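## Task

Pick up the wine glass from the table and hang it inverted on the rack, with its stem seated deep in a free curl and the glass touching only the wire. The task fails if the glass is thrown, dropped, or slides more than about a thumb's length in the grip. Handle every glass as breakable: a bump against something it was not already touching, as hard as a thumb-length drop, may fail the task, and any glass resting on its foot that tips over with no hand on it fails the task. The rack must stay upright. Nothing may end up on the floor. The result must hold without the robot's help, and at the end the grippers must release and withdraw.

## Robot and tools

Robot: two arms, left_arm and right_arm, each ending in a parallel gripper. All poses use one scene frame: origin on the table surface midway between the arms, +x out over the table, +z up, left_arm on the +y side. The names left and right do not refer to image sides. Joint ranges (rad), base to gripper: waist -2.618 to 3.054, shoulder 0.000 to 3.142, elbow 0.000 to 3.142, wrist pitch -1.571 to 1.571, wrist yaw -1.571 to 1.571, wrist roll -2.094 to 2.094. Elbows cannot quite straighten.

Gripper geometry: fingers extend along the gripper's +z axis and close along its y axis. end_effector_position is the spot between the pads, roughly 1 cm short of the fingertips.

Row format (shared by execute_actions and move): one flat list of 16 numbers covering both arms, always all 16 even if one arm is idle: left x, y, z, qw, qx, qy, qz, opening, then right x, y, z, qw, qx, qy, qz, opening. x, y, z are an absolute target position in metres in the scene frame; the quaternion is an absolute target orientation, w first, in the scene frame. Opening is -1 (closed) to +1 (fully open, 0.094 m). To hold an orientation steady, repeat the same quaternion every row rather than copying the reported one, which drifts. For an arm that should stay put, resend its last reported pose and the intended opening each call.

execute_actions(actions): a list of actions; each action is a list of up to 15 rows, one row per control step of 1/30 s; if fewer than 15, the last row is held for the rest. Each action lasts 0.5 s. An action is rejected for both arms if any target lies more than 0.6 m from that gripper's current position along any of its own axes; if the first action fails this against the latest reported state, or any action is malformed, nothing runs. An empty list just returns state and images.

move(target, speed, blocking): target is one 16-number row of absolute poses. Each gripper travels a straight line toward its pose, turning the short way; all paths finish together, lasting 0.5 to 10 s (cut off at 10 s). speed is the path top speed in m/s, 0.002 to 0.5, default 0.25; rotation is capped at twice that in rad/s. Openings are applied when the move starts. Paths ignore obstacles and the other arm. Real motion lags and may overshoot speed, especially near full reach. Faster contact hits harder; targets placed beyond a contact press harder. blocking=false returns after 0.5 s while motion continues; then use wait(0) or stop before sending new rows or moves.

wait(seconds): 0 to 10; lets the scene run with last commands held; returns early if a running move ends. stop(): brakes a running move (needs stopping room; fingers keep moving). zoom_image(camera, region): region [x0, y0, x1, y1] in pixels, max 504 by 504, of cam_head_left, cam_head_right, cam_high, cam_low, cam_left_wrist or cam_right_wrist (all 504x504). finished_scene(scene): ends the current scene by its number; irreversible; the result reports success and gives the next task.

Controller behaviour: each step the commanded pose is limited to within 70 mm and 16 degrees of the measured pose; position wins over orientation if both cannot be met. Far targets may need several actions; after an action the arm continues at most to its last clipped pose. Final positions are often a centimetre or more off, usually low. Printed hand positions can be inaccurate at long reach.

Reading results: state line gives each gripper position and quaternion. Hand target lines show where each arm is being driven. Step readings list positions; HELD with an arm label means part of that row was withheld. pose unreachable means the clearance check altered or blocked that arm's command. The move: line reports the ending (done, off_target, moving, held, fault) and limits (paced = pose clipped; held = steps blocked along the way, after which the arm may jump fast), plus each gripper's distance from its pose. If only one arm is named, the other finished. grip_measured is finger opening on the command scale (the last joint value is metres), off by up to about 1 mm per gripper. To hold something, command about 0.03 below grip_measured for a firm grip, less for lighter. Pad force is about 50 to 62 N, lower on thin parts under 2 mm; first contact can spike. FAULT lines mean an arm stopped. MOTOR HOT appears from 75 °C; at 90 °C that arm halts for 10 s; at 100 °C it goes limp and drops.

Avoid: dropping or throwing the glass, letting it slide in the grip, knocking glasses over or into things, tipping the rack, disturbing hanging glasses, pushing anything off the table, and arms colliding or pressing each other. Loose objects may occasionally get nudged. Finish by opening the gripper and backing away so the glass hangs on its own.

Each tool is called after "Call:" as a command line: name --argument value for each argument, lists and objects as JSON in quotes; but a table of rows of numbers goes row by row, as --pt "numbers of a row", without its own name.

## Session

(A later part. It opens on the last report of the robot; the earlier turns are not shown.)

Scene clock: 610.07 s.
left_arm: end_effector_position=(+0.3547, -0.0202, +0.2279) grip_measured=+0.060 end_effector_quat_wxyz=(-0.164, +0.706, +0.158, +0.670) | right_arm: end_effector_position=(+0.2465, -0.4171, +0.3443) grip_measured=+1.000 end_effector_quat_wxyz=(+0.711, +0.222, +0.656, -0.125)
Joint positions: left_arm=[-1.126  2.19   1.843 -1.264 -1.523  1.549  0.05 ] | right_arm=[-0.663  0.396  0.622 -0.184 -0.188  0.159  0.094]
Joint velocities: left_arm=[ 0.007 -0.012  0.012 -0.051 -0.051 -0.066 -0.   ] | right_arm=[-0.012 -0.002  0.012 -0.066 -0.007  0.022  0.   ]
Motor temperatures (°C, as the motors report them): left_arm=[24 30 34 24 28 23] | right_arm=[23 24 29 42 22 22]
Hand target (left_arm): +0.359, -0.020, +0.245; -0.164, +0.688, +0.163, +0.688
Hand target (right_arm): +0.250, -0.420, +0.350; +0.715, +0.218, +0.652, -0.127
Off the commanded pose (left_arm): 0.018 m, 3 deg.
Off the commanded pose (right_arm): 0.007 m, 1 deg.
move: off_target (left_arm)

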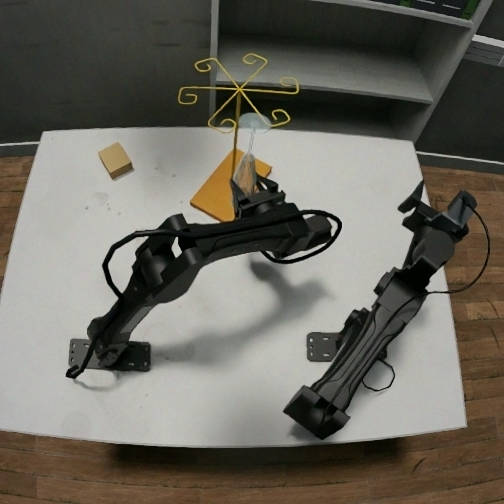

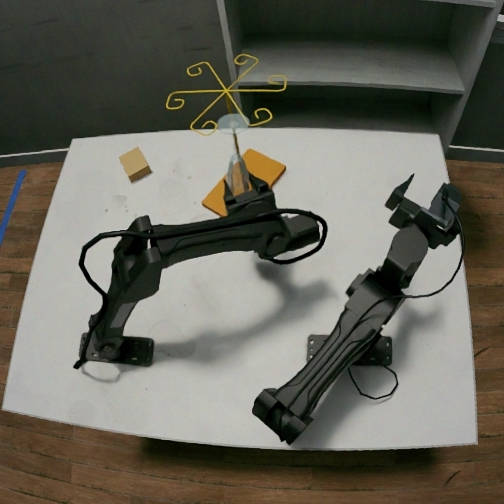

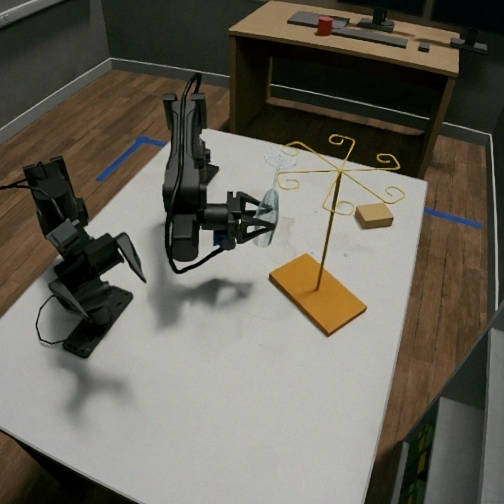

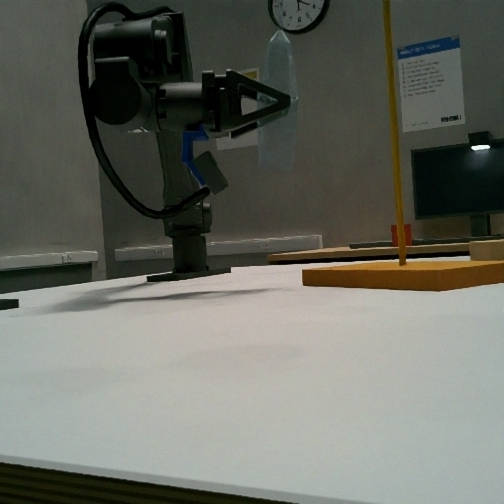

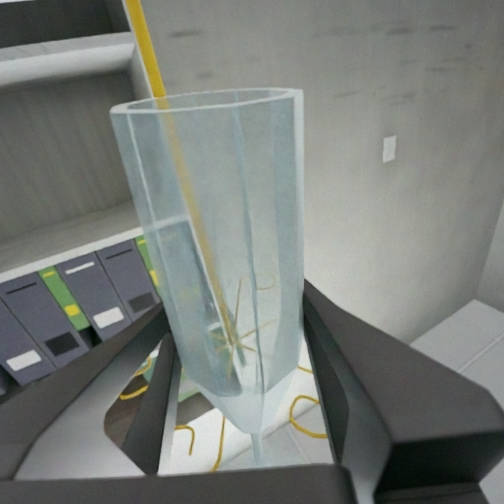

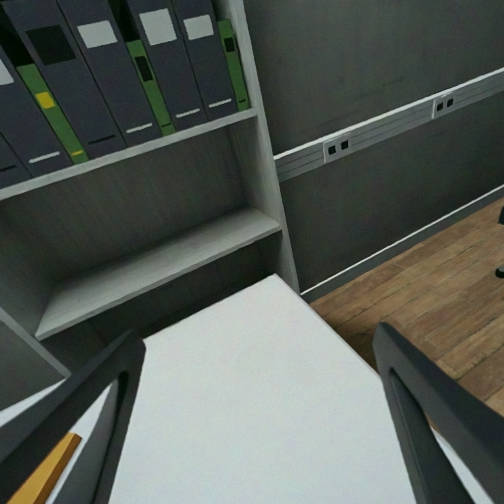

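Call:
move --target '[0.41,-0.02,0.247,-0.172,0.672,0.220,0.686,0.03,0.25,-0.42,0.35,0.715,0.218,0.652,-0.127,1]' --speed 0.03

Call:
zoom_image --camera "cam_head_left" --region '[170, 60, 310, 200]'

Call:
zoom_image --camera "cam_head_right" --region '[157, 60, 297, 200]'

Call:
zoom_image --camera "cam_high" --region '[220, 120, 380, 240]'

Scene clock: 639.40 s.
left_arm: end_effector_position=(+0.4041, -0.0203, +0.2284) grip_measured=+0.060 end_effector_quat_wxyz=(-0.177, +0.693, +0.209, +0.667) | right_arm: end_effector_position=(+0.2465, -0.4171, +0.3444) grip_measured=+1.000 end_effector_quat_wxyz=(+0.711, +0.222, +0.656, -0.125)
Joint positions: left_arm=[-1.028  2.341  2.097 -1.246 -1.522  1.617  0.05 ] | right_arm=[-0.663  0.396  0.622 -0.183 -0.188  0.159  0.094]
Joint velocities: left_arm=[-0.002  0.027  0.007 -0.081 -0.051  0.007 -0.   ] | right_arm=[ 0.012 -0.002 -0.012  0.007  0.007 -0.022  0.   ]
Motor temperatures (°C, as the motors report them): left_arm=[24 32 35 24 28 23] | right_arm=[23 24 29 42 22 22]
Hand target (left_arm): +0.408, -0.018, +0.247; -0.174, +0.672, +0.221, +0.685
Hand target (right_arm): +0.250, -0.420, +0.350; +0.715, +0.218, +0.652, -0.127
Off the commanded pose (left_arm): 0.020 m, 4 deg.
Off the commanded pose (right_arm): 0.007 m, 1 deg.
move: off_target (left_arm)

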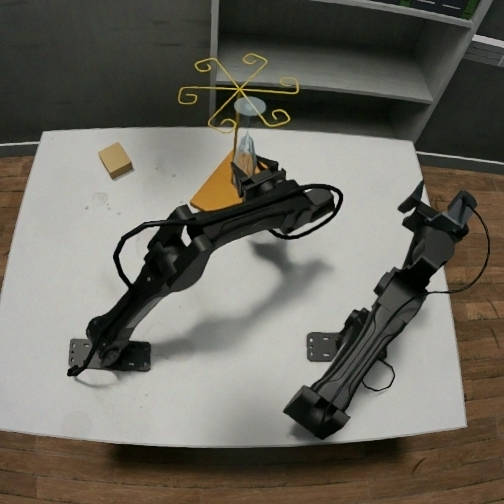

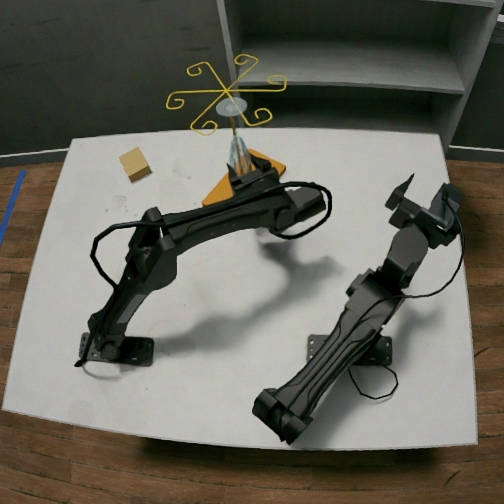

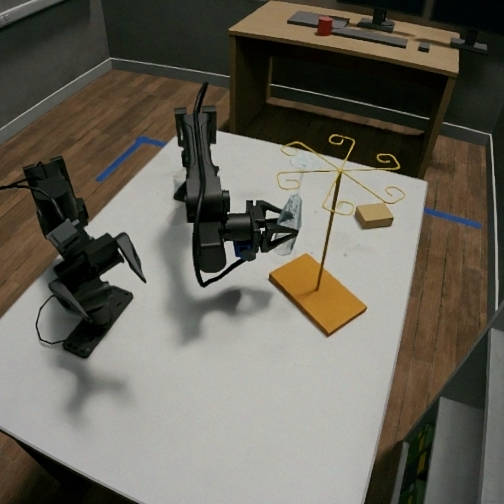

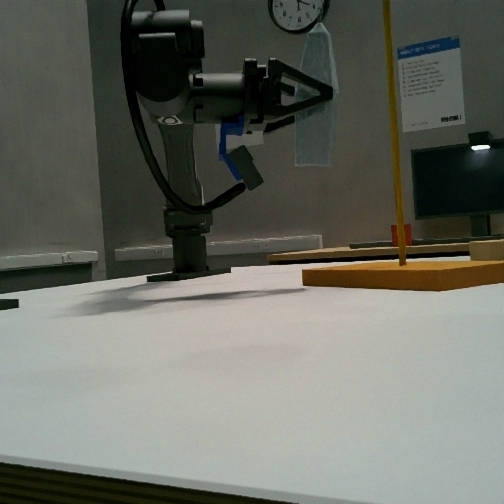

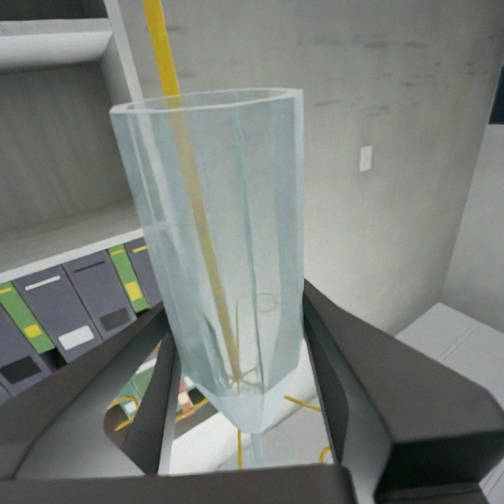

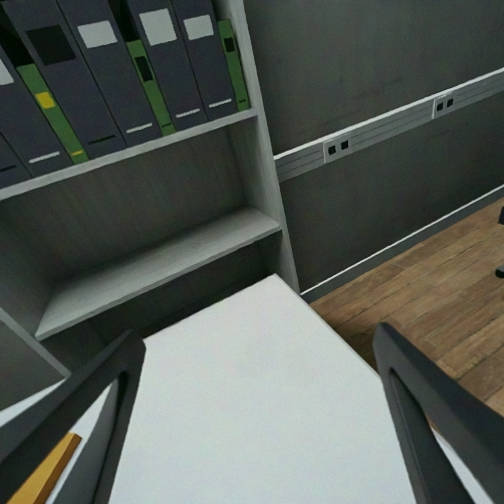

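Region (170, 60, 310, 200) of cam_head_left's 504x504 image, scaled by 3.600, with more detail than that image has.

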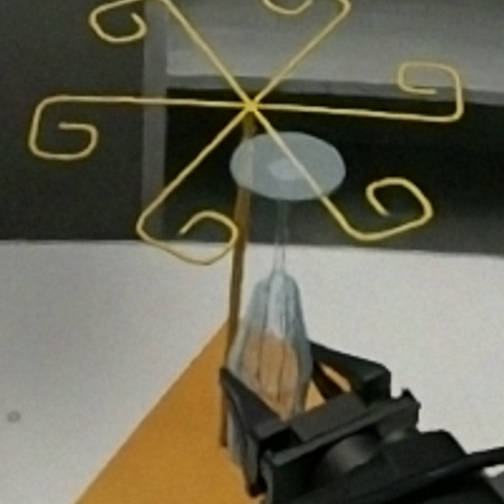

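Region (157, 60, 297, 200) of cam_head_right's 504x504 image, scaled by 3.600, with more detail than that image has.

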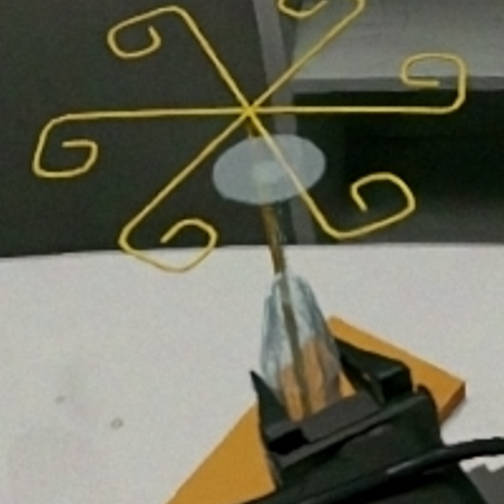

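Region (220, 120, 380, 240) of cam_high's 504x504 image, scaled by 3.150, with more detail than that image has; it fills the top 378 rows of this view, and the rest is white.

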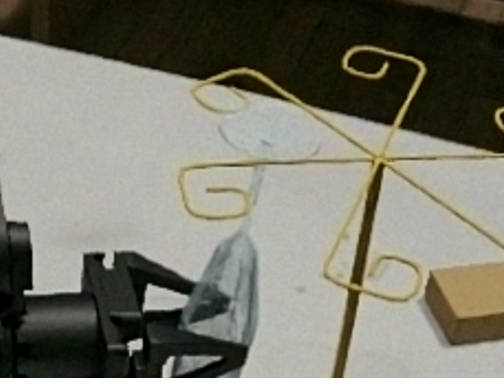

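Call:
zoom_image --camera "cam_left_wrist" --region '[160, 340, 360, 504]'

Call:
zoom_image --camera "cam_high" --region '[270, 130, 350, 200]'

Region (160, 340, 360, 504) of cam_left_wrist's 504x504 image, scaled by 2.520, with more detail than that image has; it fills the top 413 rows of this view, and the rest is white.

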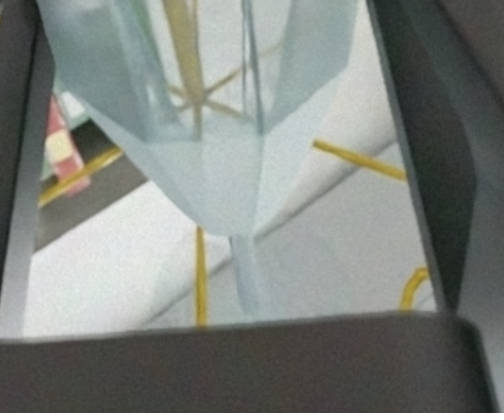

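Region (270, 130, 350, 200) of cam_high's 504x504 image, scaled by 6.300, with more detail than that image has; it fills the top 441 rows of this view, and the rest is white.

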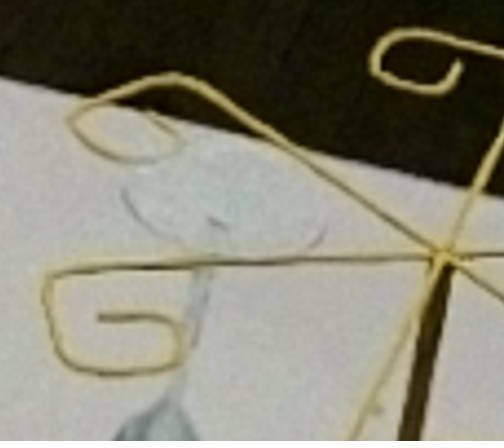

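Call:
move --target '[0.402,0.028,0.247,-0.185,0.668,0.233,0.682,0.03,0.25,-0.42,0.35,0.715,0.218,0.652,-0.127,1]' --speed 0.02

Call:
zoom_image --camera "cam_head_left" --region '[190, 80, 290, 170]'

Call:
zoom_image --camera "cam_high" --region '[270, 130, 350, 200]'

Call:
zoom_image --camera "cam_left_wrist" --region '[160, 340, 360, 504]'

Scene clock: 721.70 s.
left_arm: end_effector_position=(+0.4005, +0.0203, +0.2240) grip_measured=+0.060 end_effector_quat_wxyz=(-0.198, +0.690, +0.220, +0.661) | right_arm: end_effector_position=(+0.2465, -0.4171, +0.3443) grip_measured=+1.000 end_effector_quat_wxyz=(+0.711, +0.222, +0.656, -0.125)
Joint positions: left_arm=[-0.985  2.238  1.906 -1.243 -1.522  1.55   0.05 ] | right_arm=[-0.663  0.396  0.622 -0.184 -0.188  0.159  0.094]
Joint velocities: left_arm=[-0.002 -0.007 -0.022 -0.037 -0.051 -0.037 -0.   ] | right_arm=[-0.002 -0.017 -0.017 -0.081  0.022 -0.022  0.   ]
Motor temperatures (°C, as the motors report them): left_arm=[24 36 35 24 28 23] | right_arm=[23 24 30 42 22 22]
Hand target (left_arm): +0.401, +0.028, +0.246; -0.188, +0.667, +0.236, +0.681
Hand target (right_arm): +0.250, -0.420, +0.350; +0.715, +0.218, +0.652, -0.127
Off the commanded pose (left_arm): 0.024 m, 4 deg.
Off the commanded pose (right_arm): 0.007 m, 1 deg.
move: off_target (left_arm)

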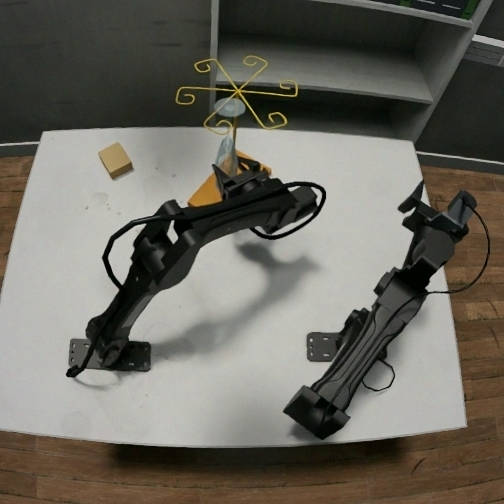

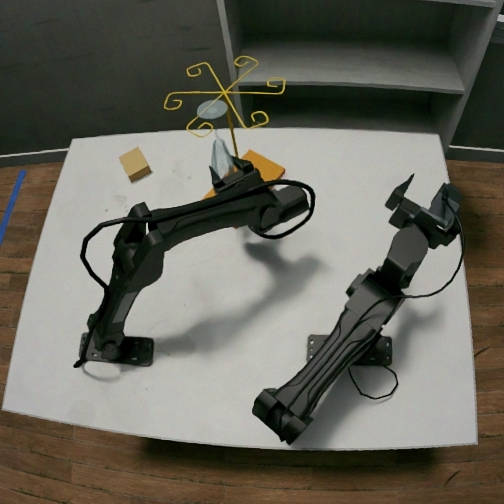

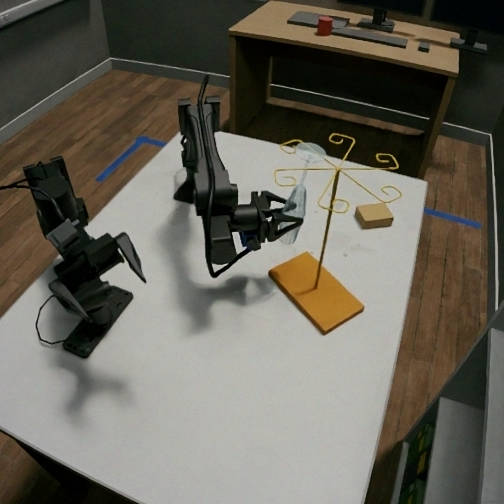

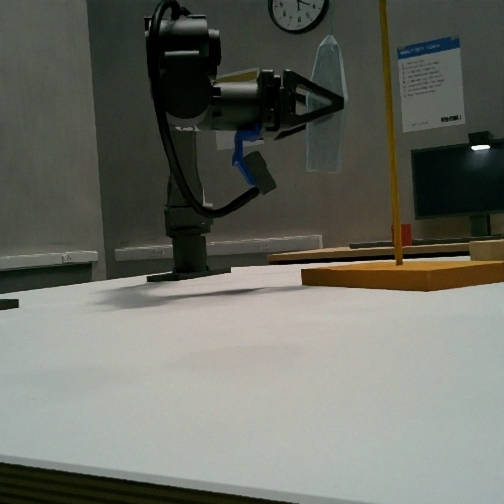

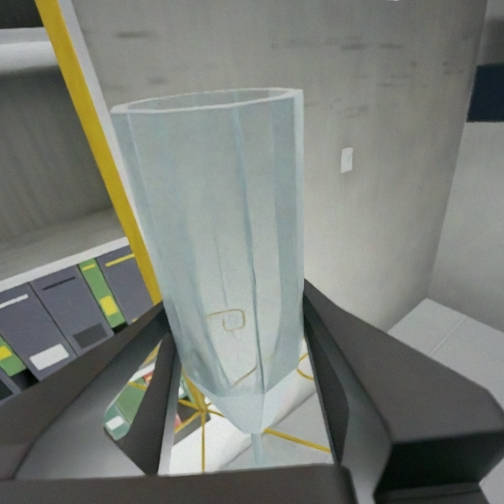

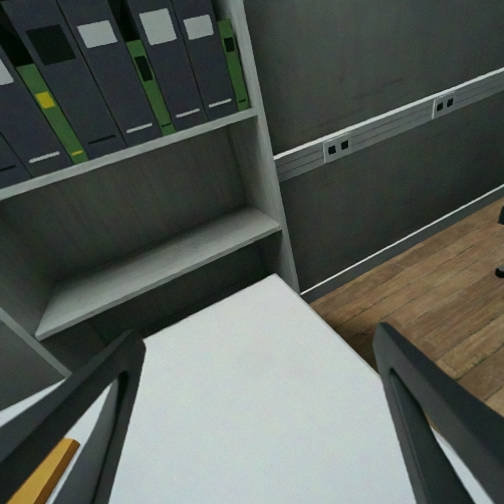

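Region (190, 80, 290, 170) of cam_head_left's 504x504 image, scaled by 5.040, with more detail than that image has; it fills the top 454 rows of this view, and the rest is white.

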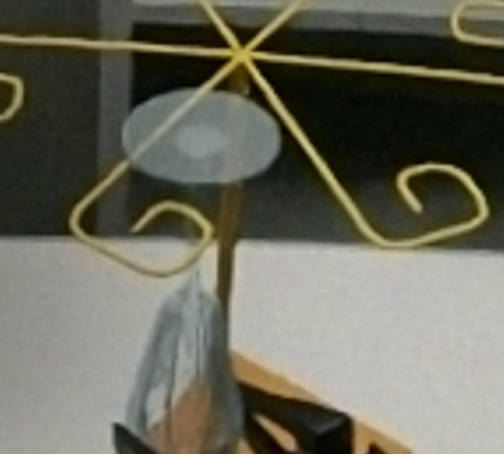

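Region (270, 130, 350, 200) of cam_high's 504x504 image, scaled by 6.300, with more detail than that image has; it fills the top 441 rows of this view, and the rest is white.

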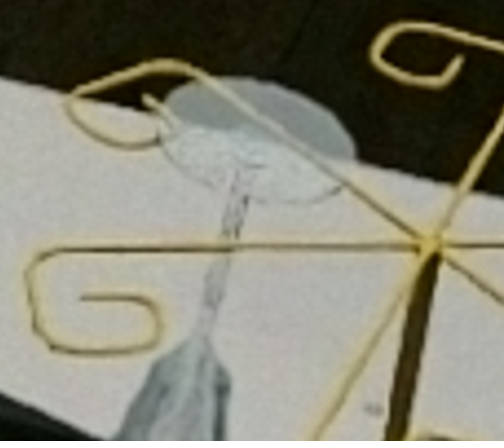

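Region (160, 340, 360, 504) of cam_left_wrist's 504x504 image, scaled by 2.520, with more detail than that image has; it fills the top 413 rows of this view, and the rest is white.

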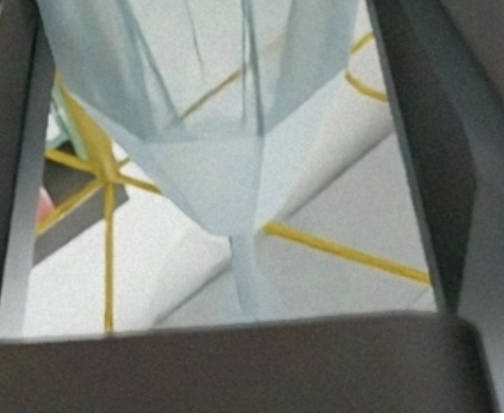

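Call:
move --target '[0.402,0.024,0.268,-0.185,0.668,0.233,0.682,0.03,0.25,-0.42,0.35,0.715,0.218,0.652,-0.127,1]' --speed 0.02

Call:
zoom_image --camera "cam_head_left" --region '[190, 80, 290, 170]'

Call:
zoom_image --camera "cam_high" --region '[270, 130, 350, 200]'

Call:
zoom_image --camera "cam_left_wrist" --region '[160, 340, 360, 504]'

Scene clock: 784.03 s.
left_arm: end_effector_position=(+0.4002, +0.0207, +0.2350) grip_measured=+0.060 end_effector_quat_wxyz=(-0.198, +0.691, +0.219, +0.660) | right_arm: end_effector_position=(+0.2465, -0.4171, +0.3443) grip_measured=+1.000 end_effector_quat_wxyz=(+0.711, +0.222, +0.656, -0.125)
Joint positions: left_arm=[-0.985  2.219  1.92  -1.241 -1.521  1.585  0.05 ] | right_arm=[-0.663  0.396  0.622 -0.184 -0.188  0.159  0.094]
Joint velocities: left_arm=[ 0.012  0.007 -0.007 -0.007  0.022  0.037 -0.   ] | right_arm=[-0.002 -0.007  0.002 -0.007  0.037 -0.022  0.   ]
Motor temperatures (°C, as the motors report them): left_arm=[24 40 33 24 29 23] | right_arm=[23 24 30 43 22 22]
Hand target (left_arm): +0.400, +0.025, +0.267; -0.187, +0.668, +0.235, +0.681
Hand target (right_arm): +0.250, -0.420, +0.350; +0.715, +0.218, +0.652, -0.127
Off the commanded pose (left_arm): 0.033 m, 4 deg.
Off the commanded pose (right_arm): 0.007 m, 1 deg.
move: off_target (left_arm)

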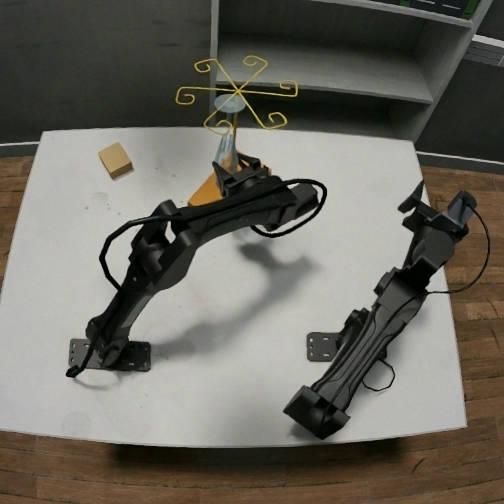

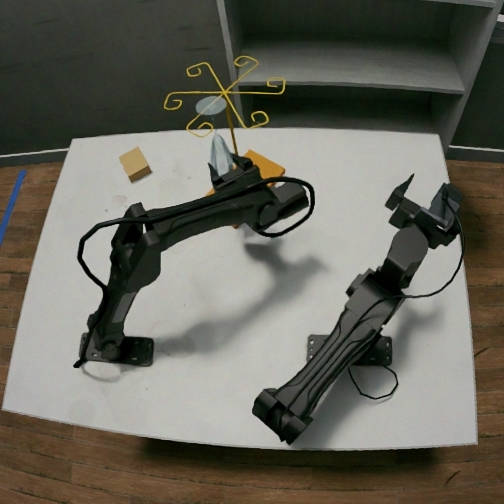

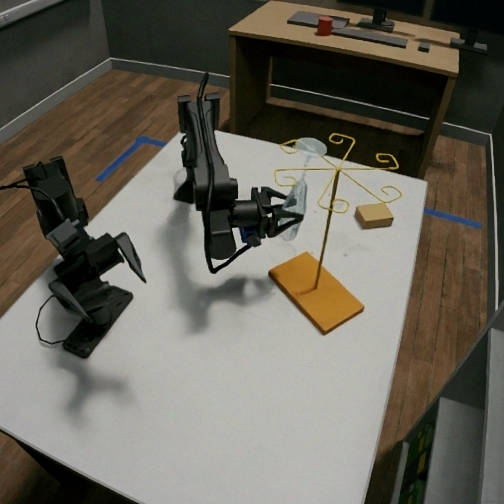

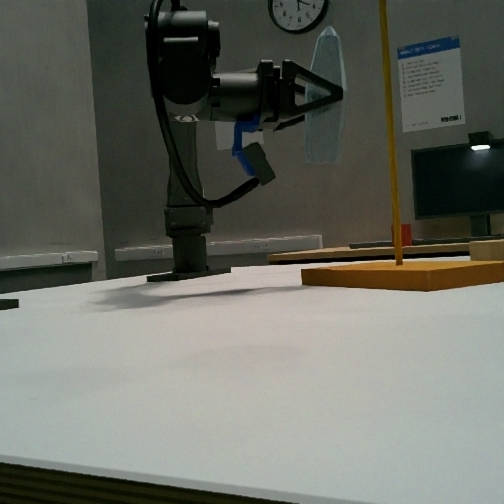

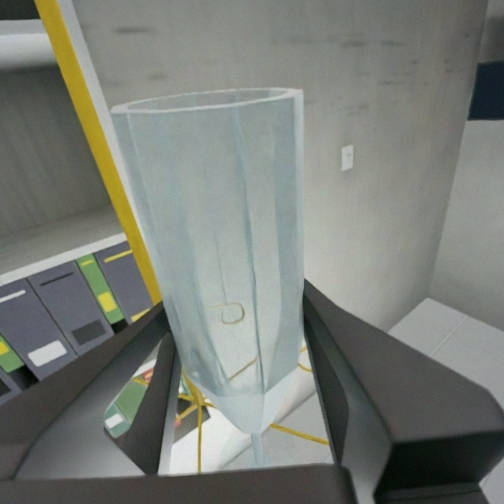

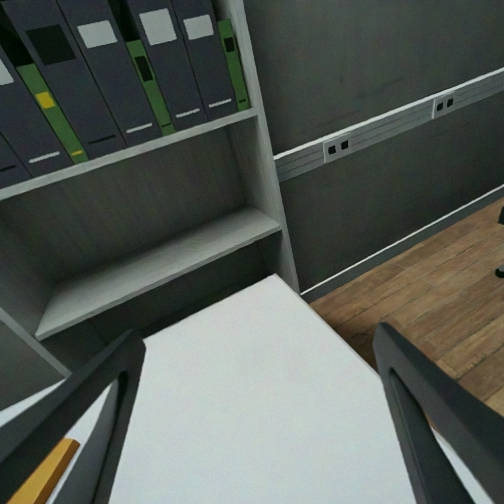

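Region (190, 80, 290, 170) of cam_head_left's 504x504 image, scaled by 5.040, with more detail than that image has; it fills the top 454 rows of this view, and the rest is white.

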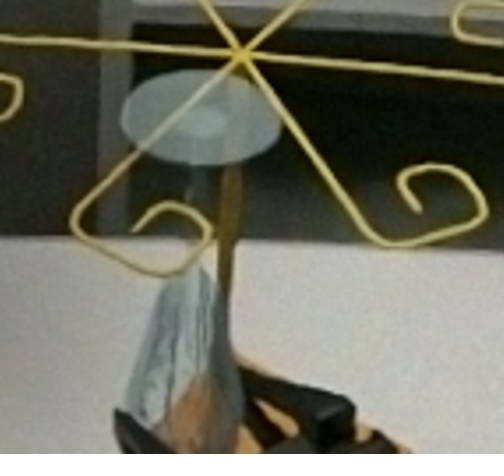

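Region (270, 130, 350, 200) of cam_high's 504x504 image, scaled by 6.300, with more detail than that image has; it fills the top 441 rows of this view, and the rest is white.

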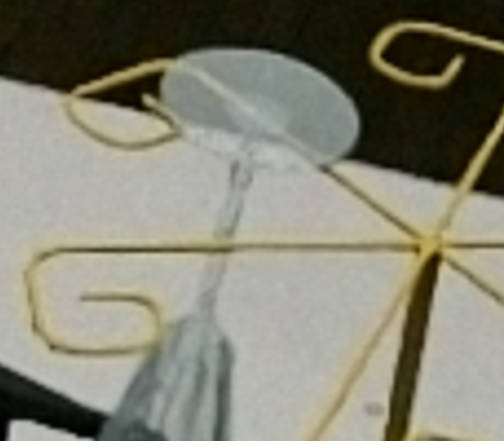

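Region (160, 340, 360, 504) of cam_left_wrist's 504x504 image, scaled by 2.520, with more detail than that image has; it fills the top 413 rows of this view, and the rest is white.

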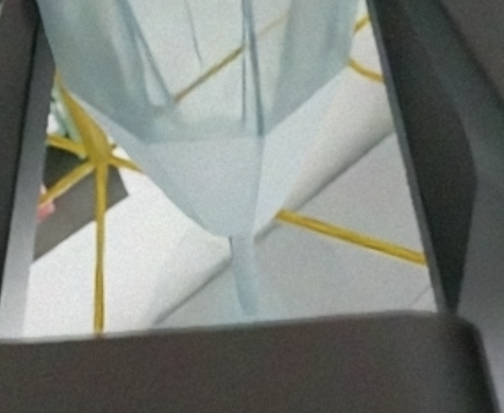

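Call:
move --target '[0.393,0.042,0.282,-0.185,0.668,0.233,0.682,0.03,0.25,-0.42,0.35,0.715,0.218,0.652,-0.127,1]' --speed 0.015

Call:
zoom_image --camera "cam_head_left" --region '[190, 80, 290, 170]'

Call:
zoom_image --camera "cam_high" --region '[270, 130, 350, 200]'

Call:
zoom_image --camera "cam_left_wrist" --region '[160, 340, 360, 504]'

Scene clock: 805.53 s.
left_arm: end_effector_position=(+0.3932, +0.0309, +0.2601) grip_measured=+0.060 end_effector_quat_wxyz=(-0.183, +0.687, +0.232, +0.664) | right_arm: end_effector_position=(+0.2465, -0.4171, +0.3443) grip_measured=+1.000 end_effector_quat_wxyz=(+0.711, +0.222, +0.656, -0.125)
Joint positions: left_arm=[-0.985  2.141  1.894 -1.241 -1.52   1.596  0.05 ] | right_arm=[-0.663  0.396  0.622 -0.184 -0.188  0.159  0.094]
Joint velocities: left_arm=[ 0.007  0.017 -0.007 -0.037 -0.066 -0.066 -0.001] | right_arm=[-0.002  0.007 -0.012 -0.051  0.037  0.022  0.   ]
Motor temperatures (°C, as the motors report them): left_arm=[24 40 34 24 29 23] | right_arm=[23 24 30 42 22 22]
Hand target (left_arm): +0.392, +0.042, +0.281; -0.189, +0.667, +0.237, +0.681
Hand target (right_arm): +0.250, -0.420, +0.350; +0.715, +0.218, +0.652, -0.127
Off the commanded pose (left_arm): 0.025 m, 3 deg.
Off the commanded pose (right_arm): 0.007 m, 1 deg.
move: off_target (left_arm)

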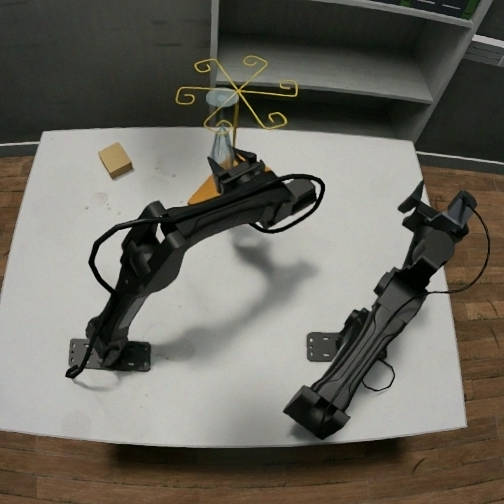

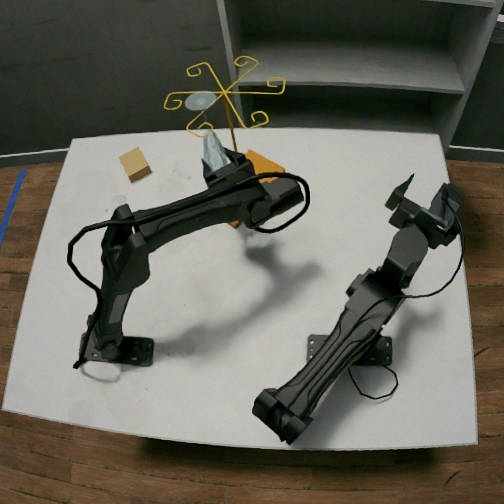

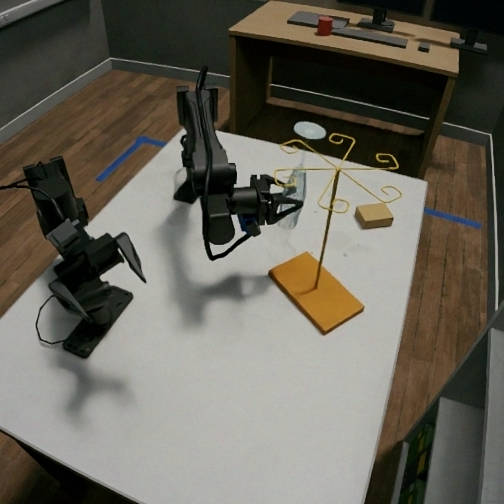

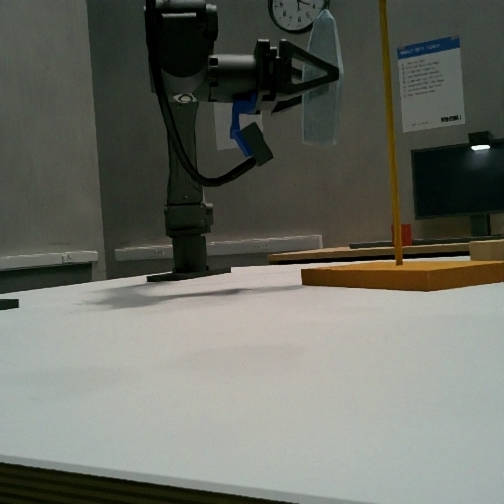

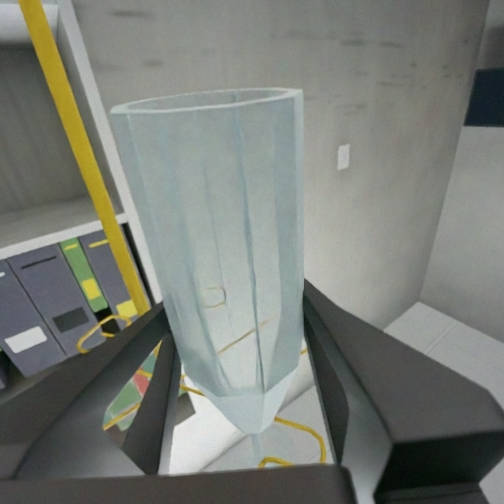

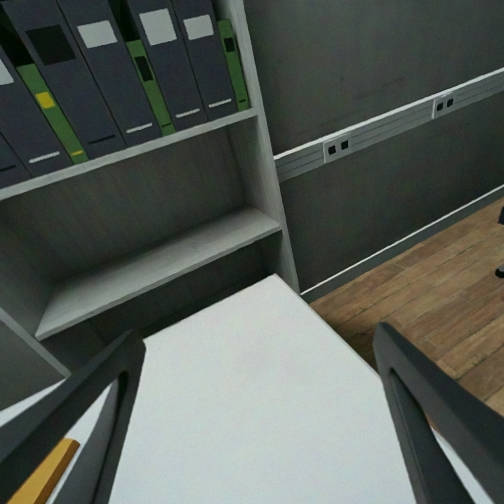

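Region (190, 80, 290, 170) of cam_head_left's 504x504 image, scaled by 5.040, with more detail than that image has; it fills the top 454 rows of this view, and the rest is white.

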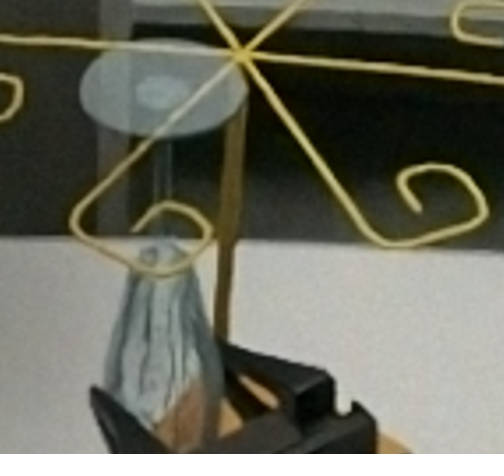

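Region (270, 130, 350, 200) of cam_high's 504x504 image, scaled by 6.300, with more detail than that image has; it fills the top 441 rows of this view, and the rest is white.

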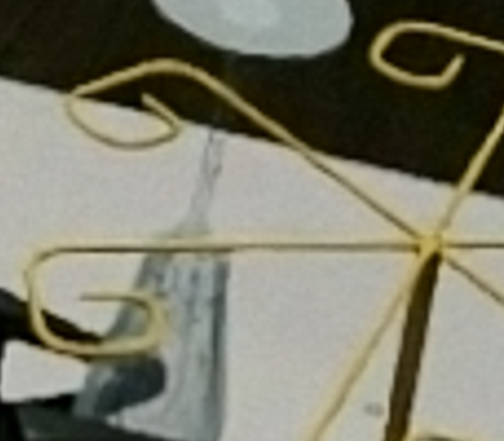

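Region (160, 340, 360, 504) of cam_left_wrist's 504x504 image, scaled by 2.520, with more detail than that image has; it fills the top 413 rows of this view, and the rest is white.

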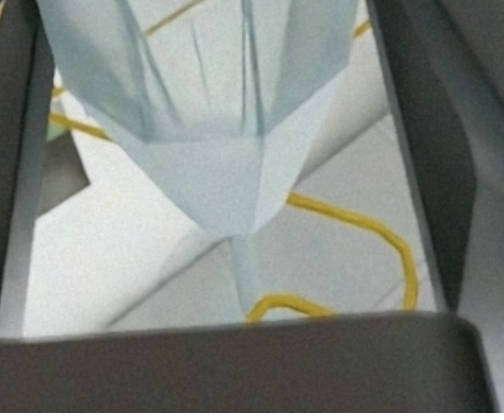

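Call:
execute_actions --actions '[]'

Call:
zoom_image --camera "cam_head_left" --region '[170,60,310,190]'

Call:
zoom_image --camera "cam_high" --region '[260,120,360,210]'

Scene clock: 842.17 s.
left_arm: end_effector_position=(+0.3931, +0.0310, +0.2599) grip_measured=+0.060 end_effector_quat_wxyz=(-0.184, +0.687, +0.231, +0.664) | right_arm: end_effector_position=(+0.2465, -0.4171, +0.3444) grip_measured=+1.000 end_effector_quat_wxyz=(+0.711, +0.222, +0.656, -0.125)
Joint positions: left_arm=[-0.985  2.141  1.893 -1.241 -1.52   1.598  0.05 ] | right_arm=[-0.663  0.396  0.622 -0.183 -0.188  0.159  0.094]
Joint velocities: left_arm=[ 0.002  0.002 -0.002  0.022 -0.081  0.022  0.   ] | right_arm=[ 0.007  0.007 -0.007 -0.022  0.081 -0.037  0.   ]
Motor temperatures (°C, as the motors report them): left_arm=[24 41 33 24 29 23] | right_arm=[23 25 30 43 22 22]
Hand target (left_arm): +0.392, +0.042, +0.281; -0.189, +0.667, +0.237, +0.681
Hand target (right_arm): +0.250, -0.420, +0.350; +0.715, +0.218, +0.652, -0.127
Off the commanded pose (left_arm): 0.025 m, 3 deg.
Off the commanded pose (right_arm): 0.007 m, 1 deg.

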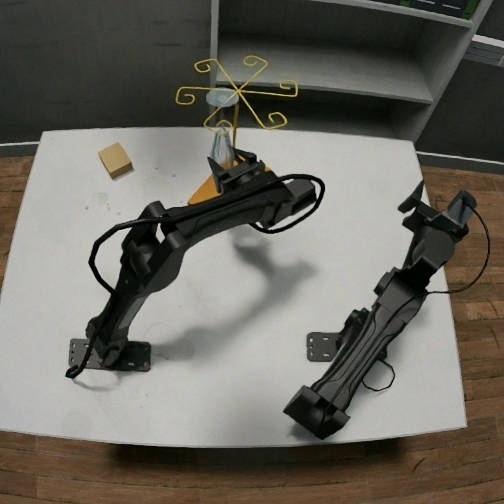

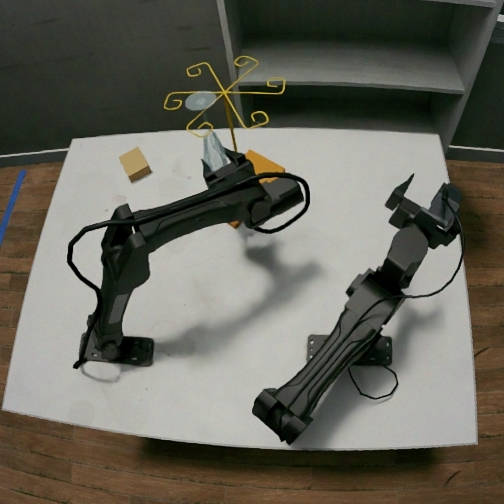

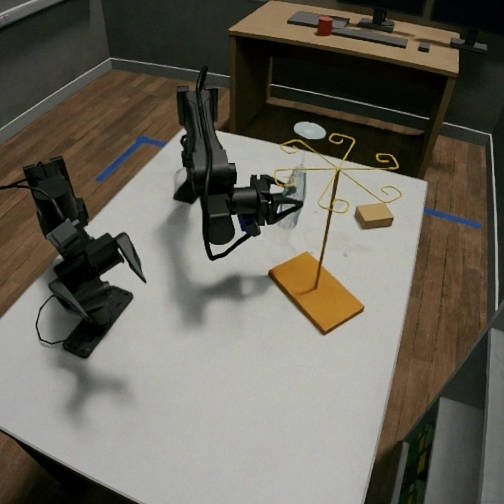

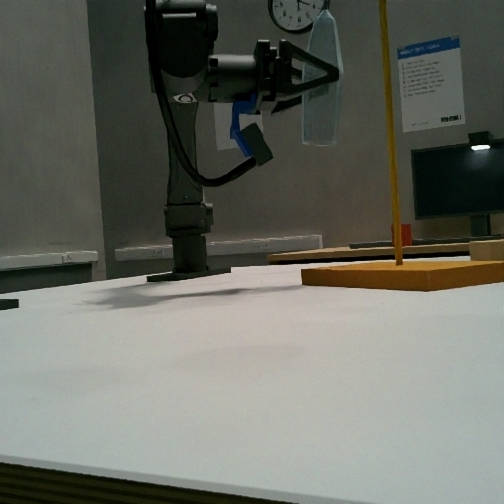

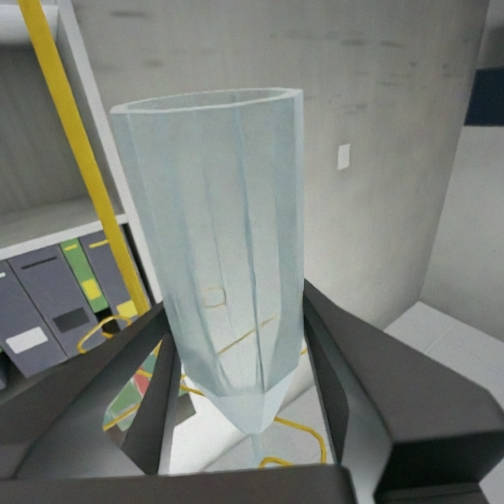

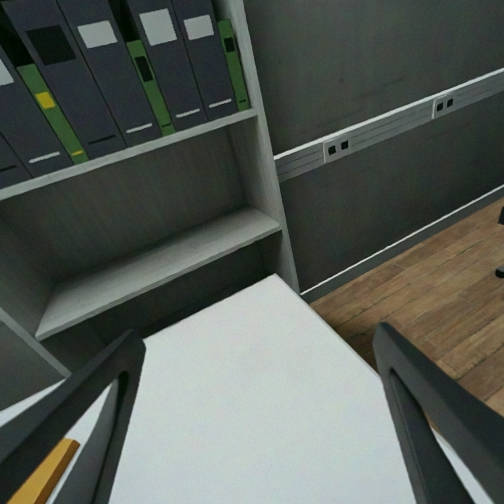

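Region (170, 60, 310, 190) of cam_head_left's 504x504 image, scaled by 3.600, with more detail than that image has; it fills the top 468 rows of this view, and the rest is white.

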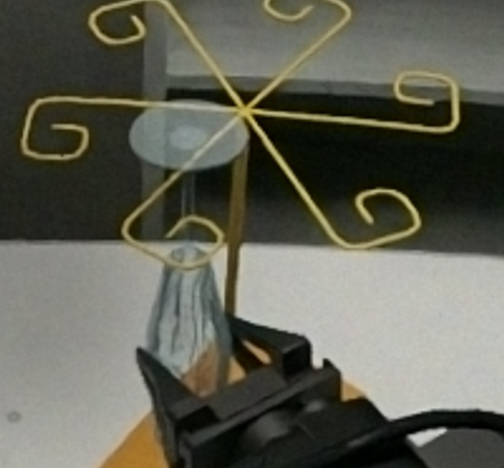

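Region (260, 120, 360, 210) of cam_high's 504x504 image, scaled by 5.040, with more detail than that image has; it fills the top 454 rows of this view, and the rest is white.

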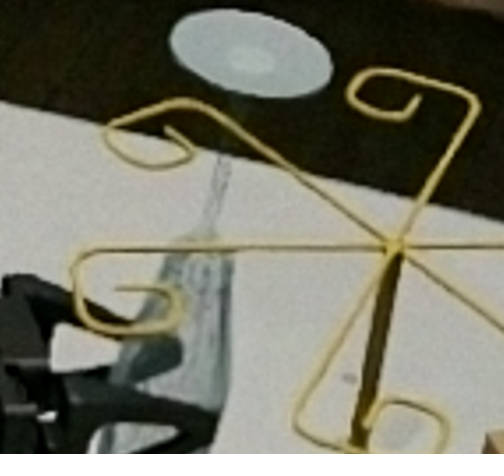

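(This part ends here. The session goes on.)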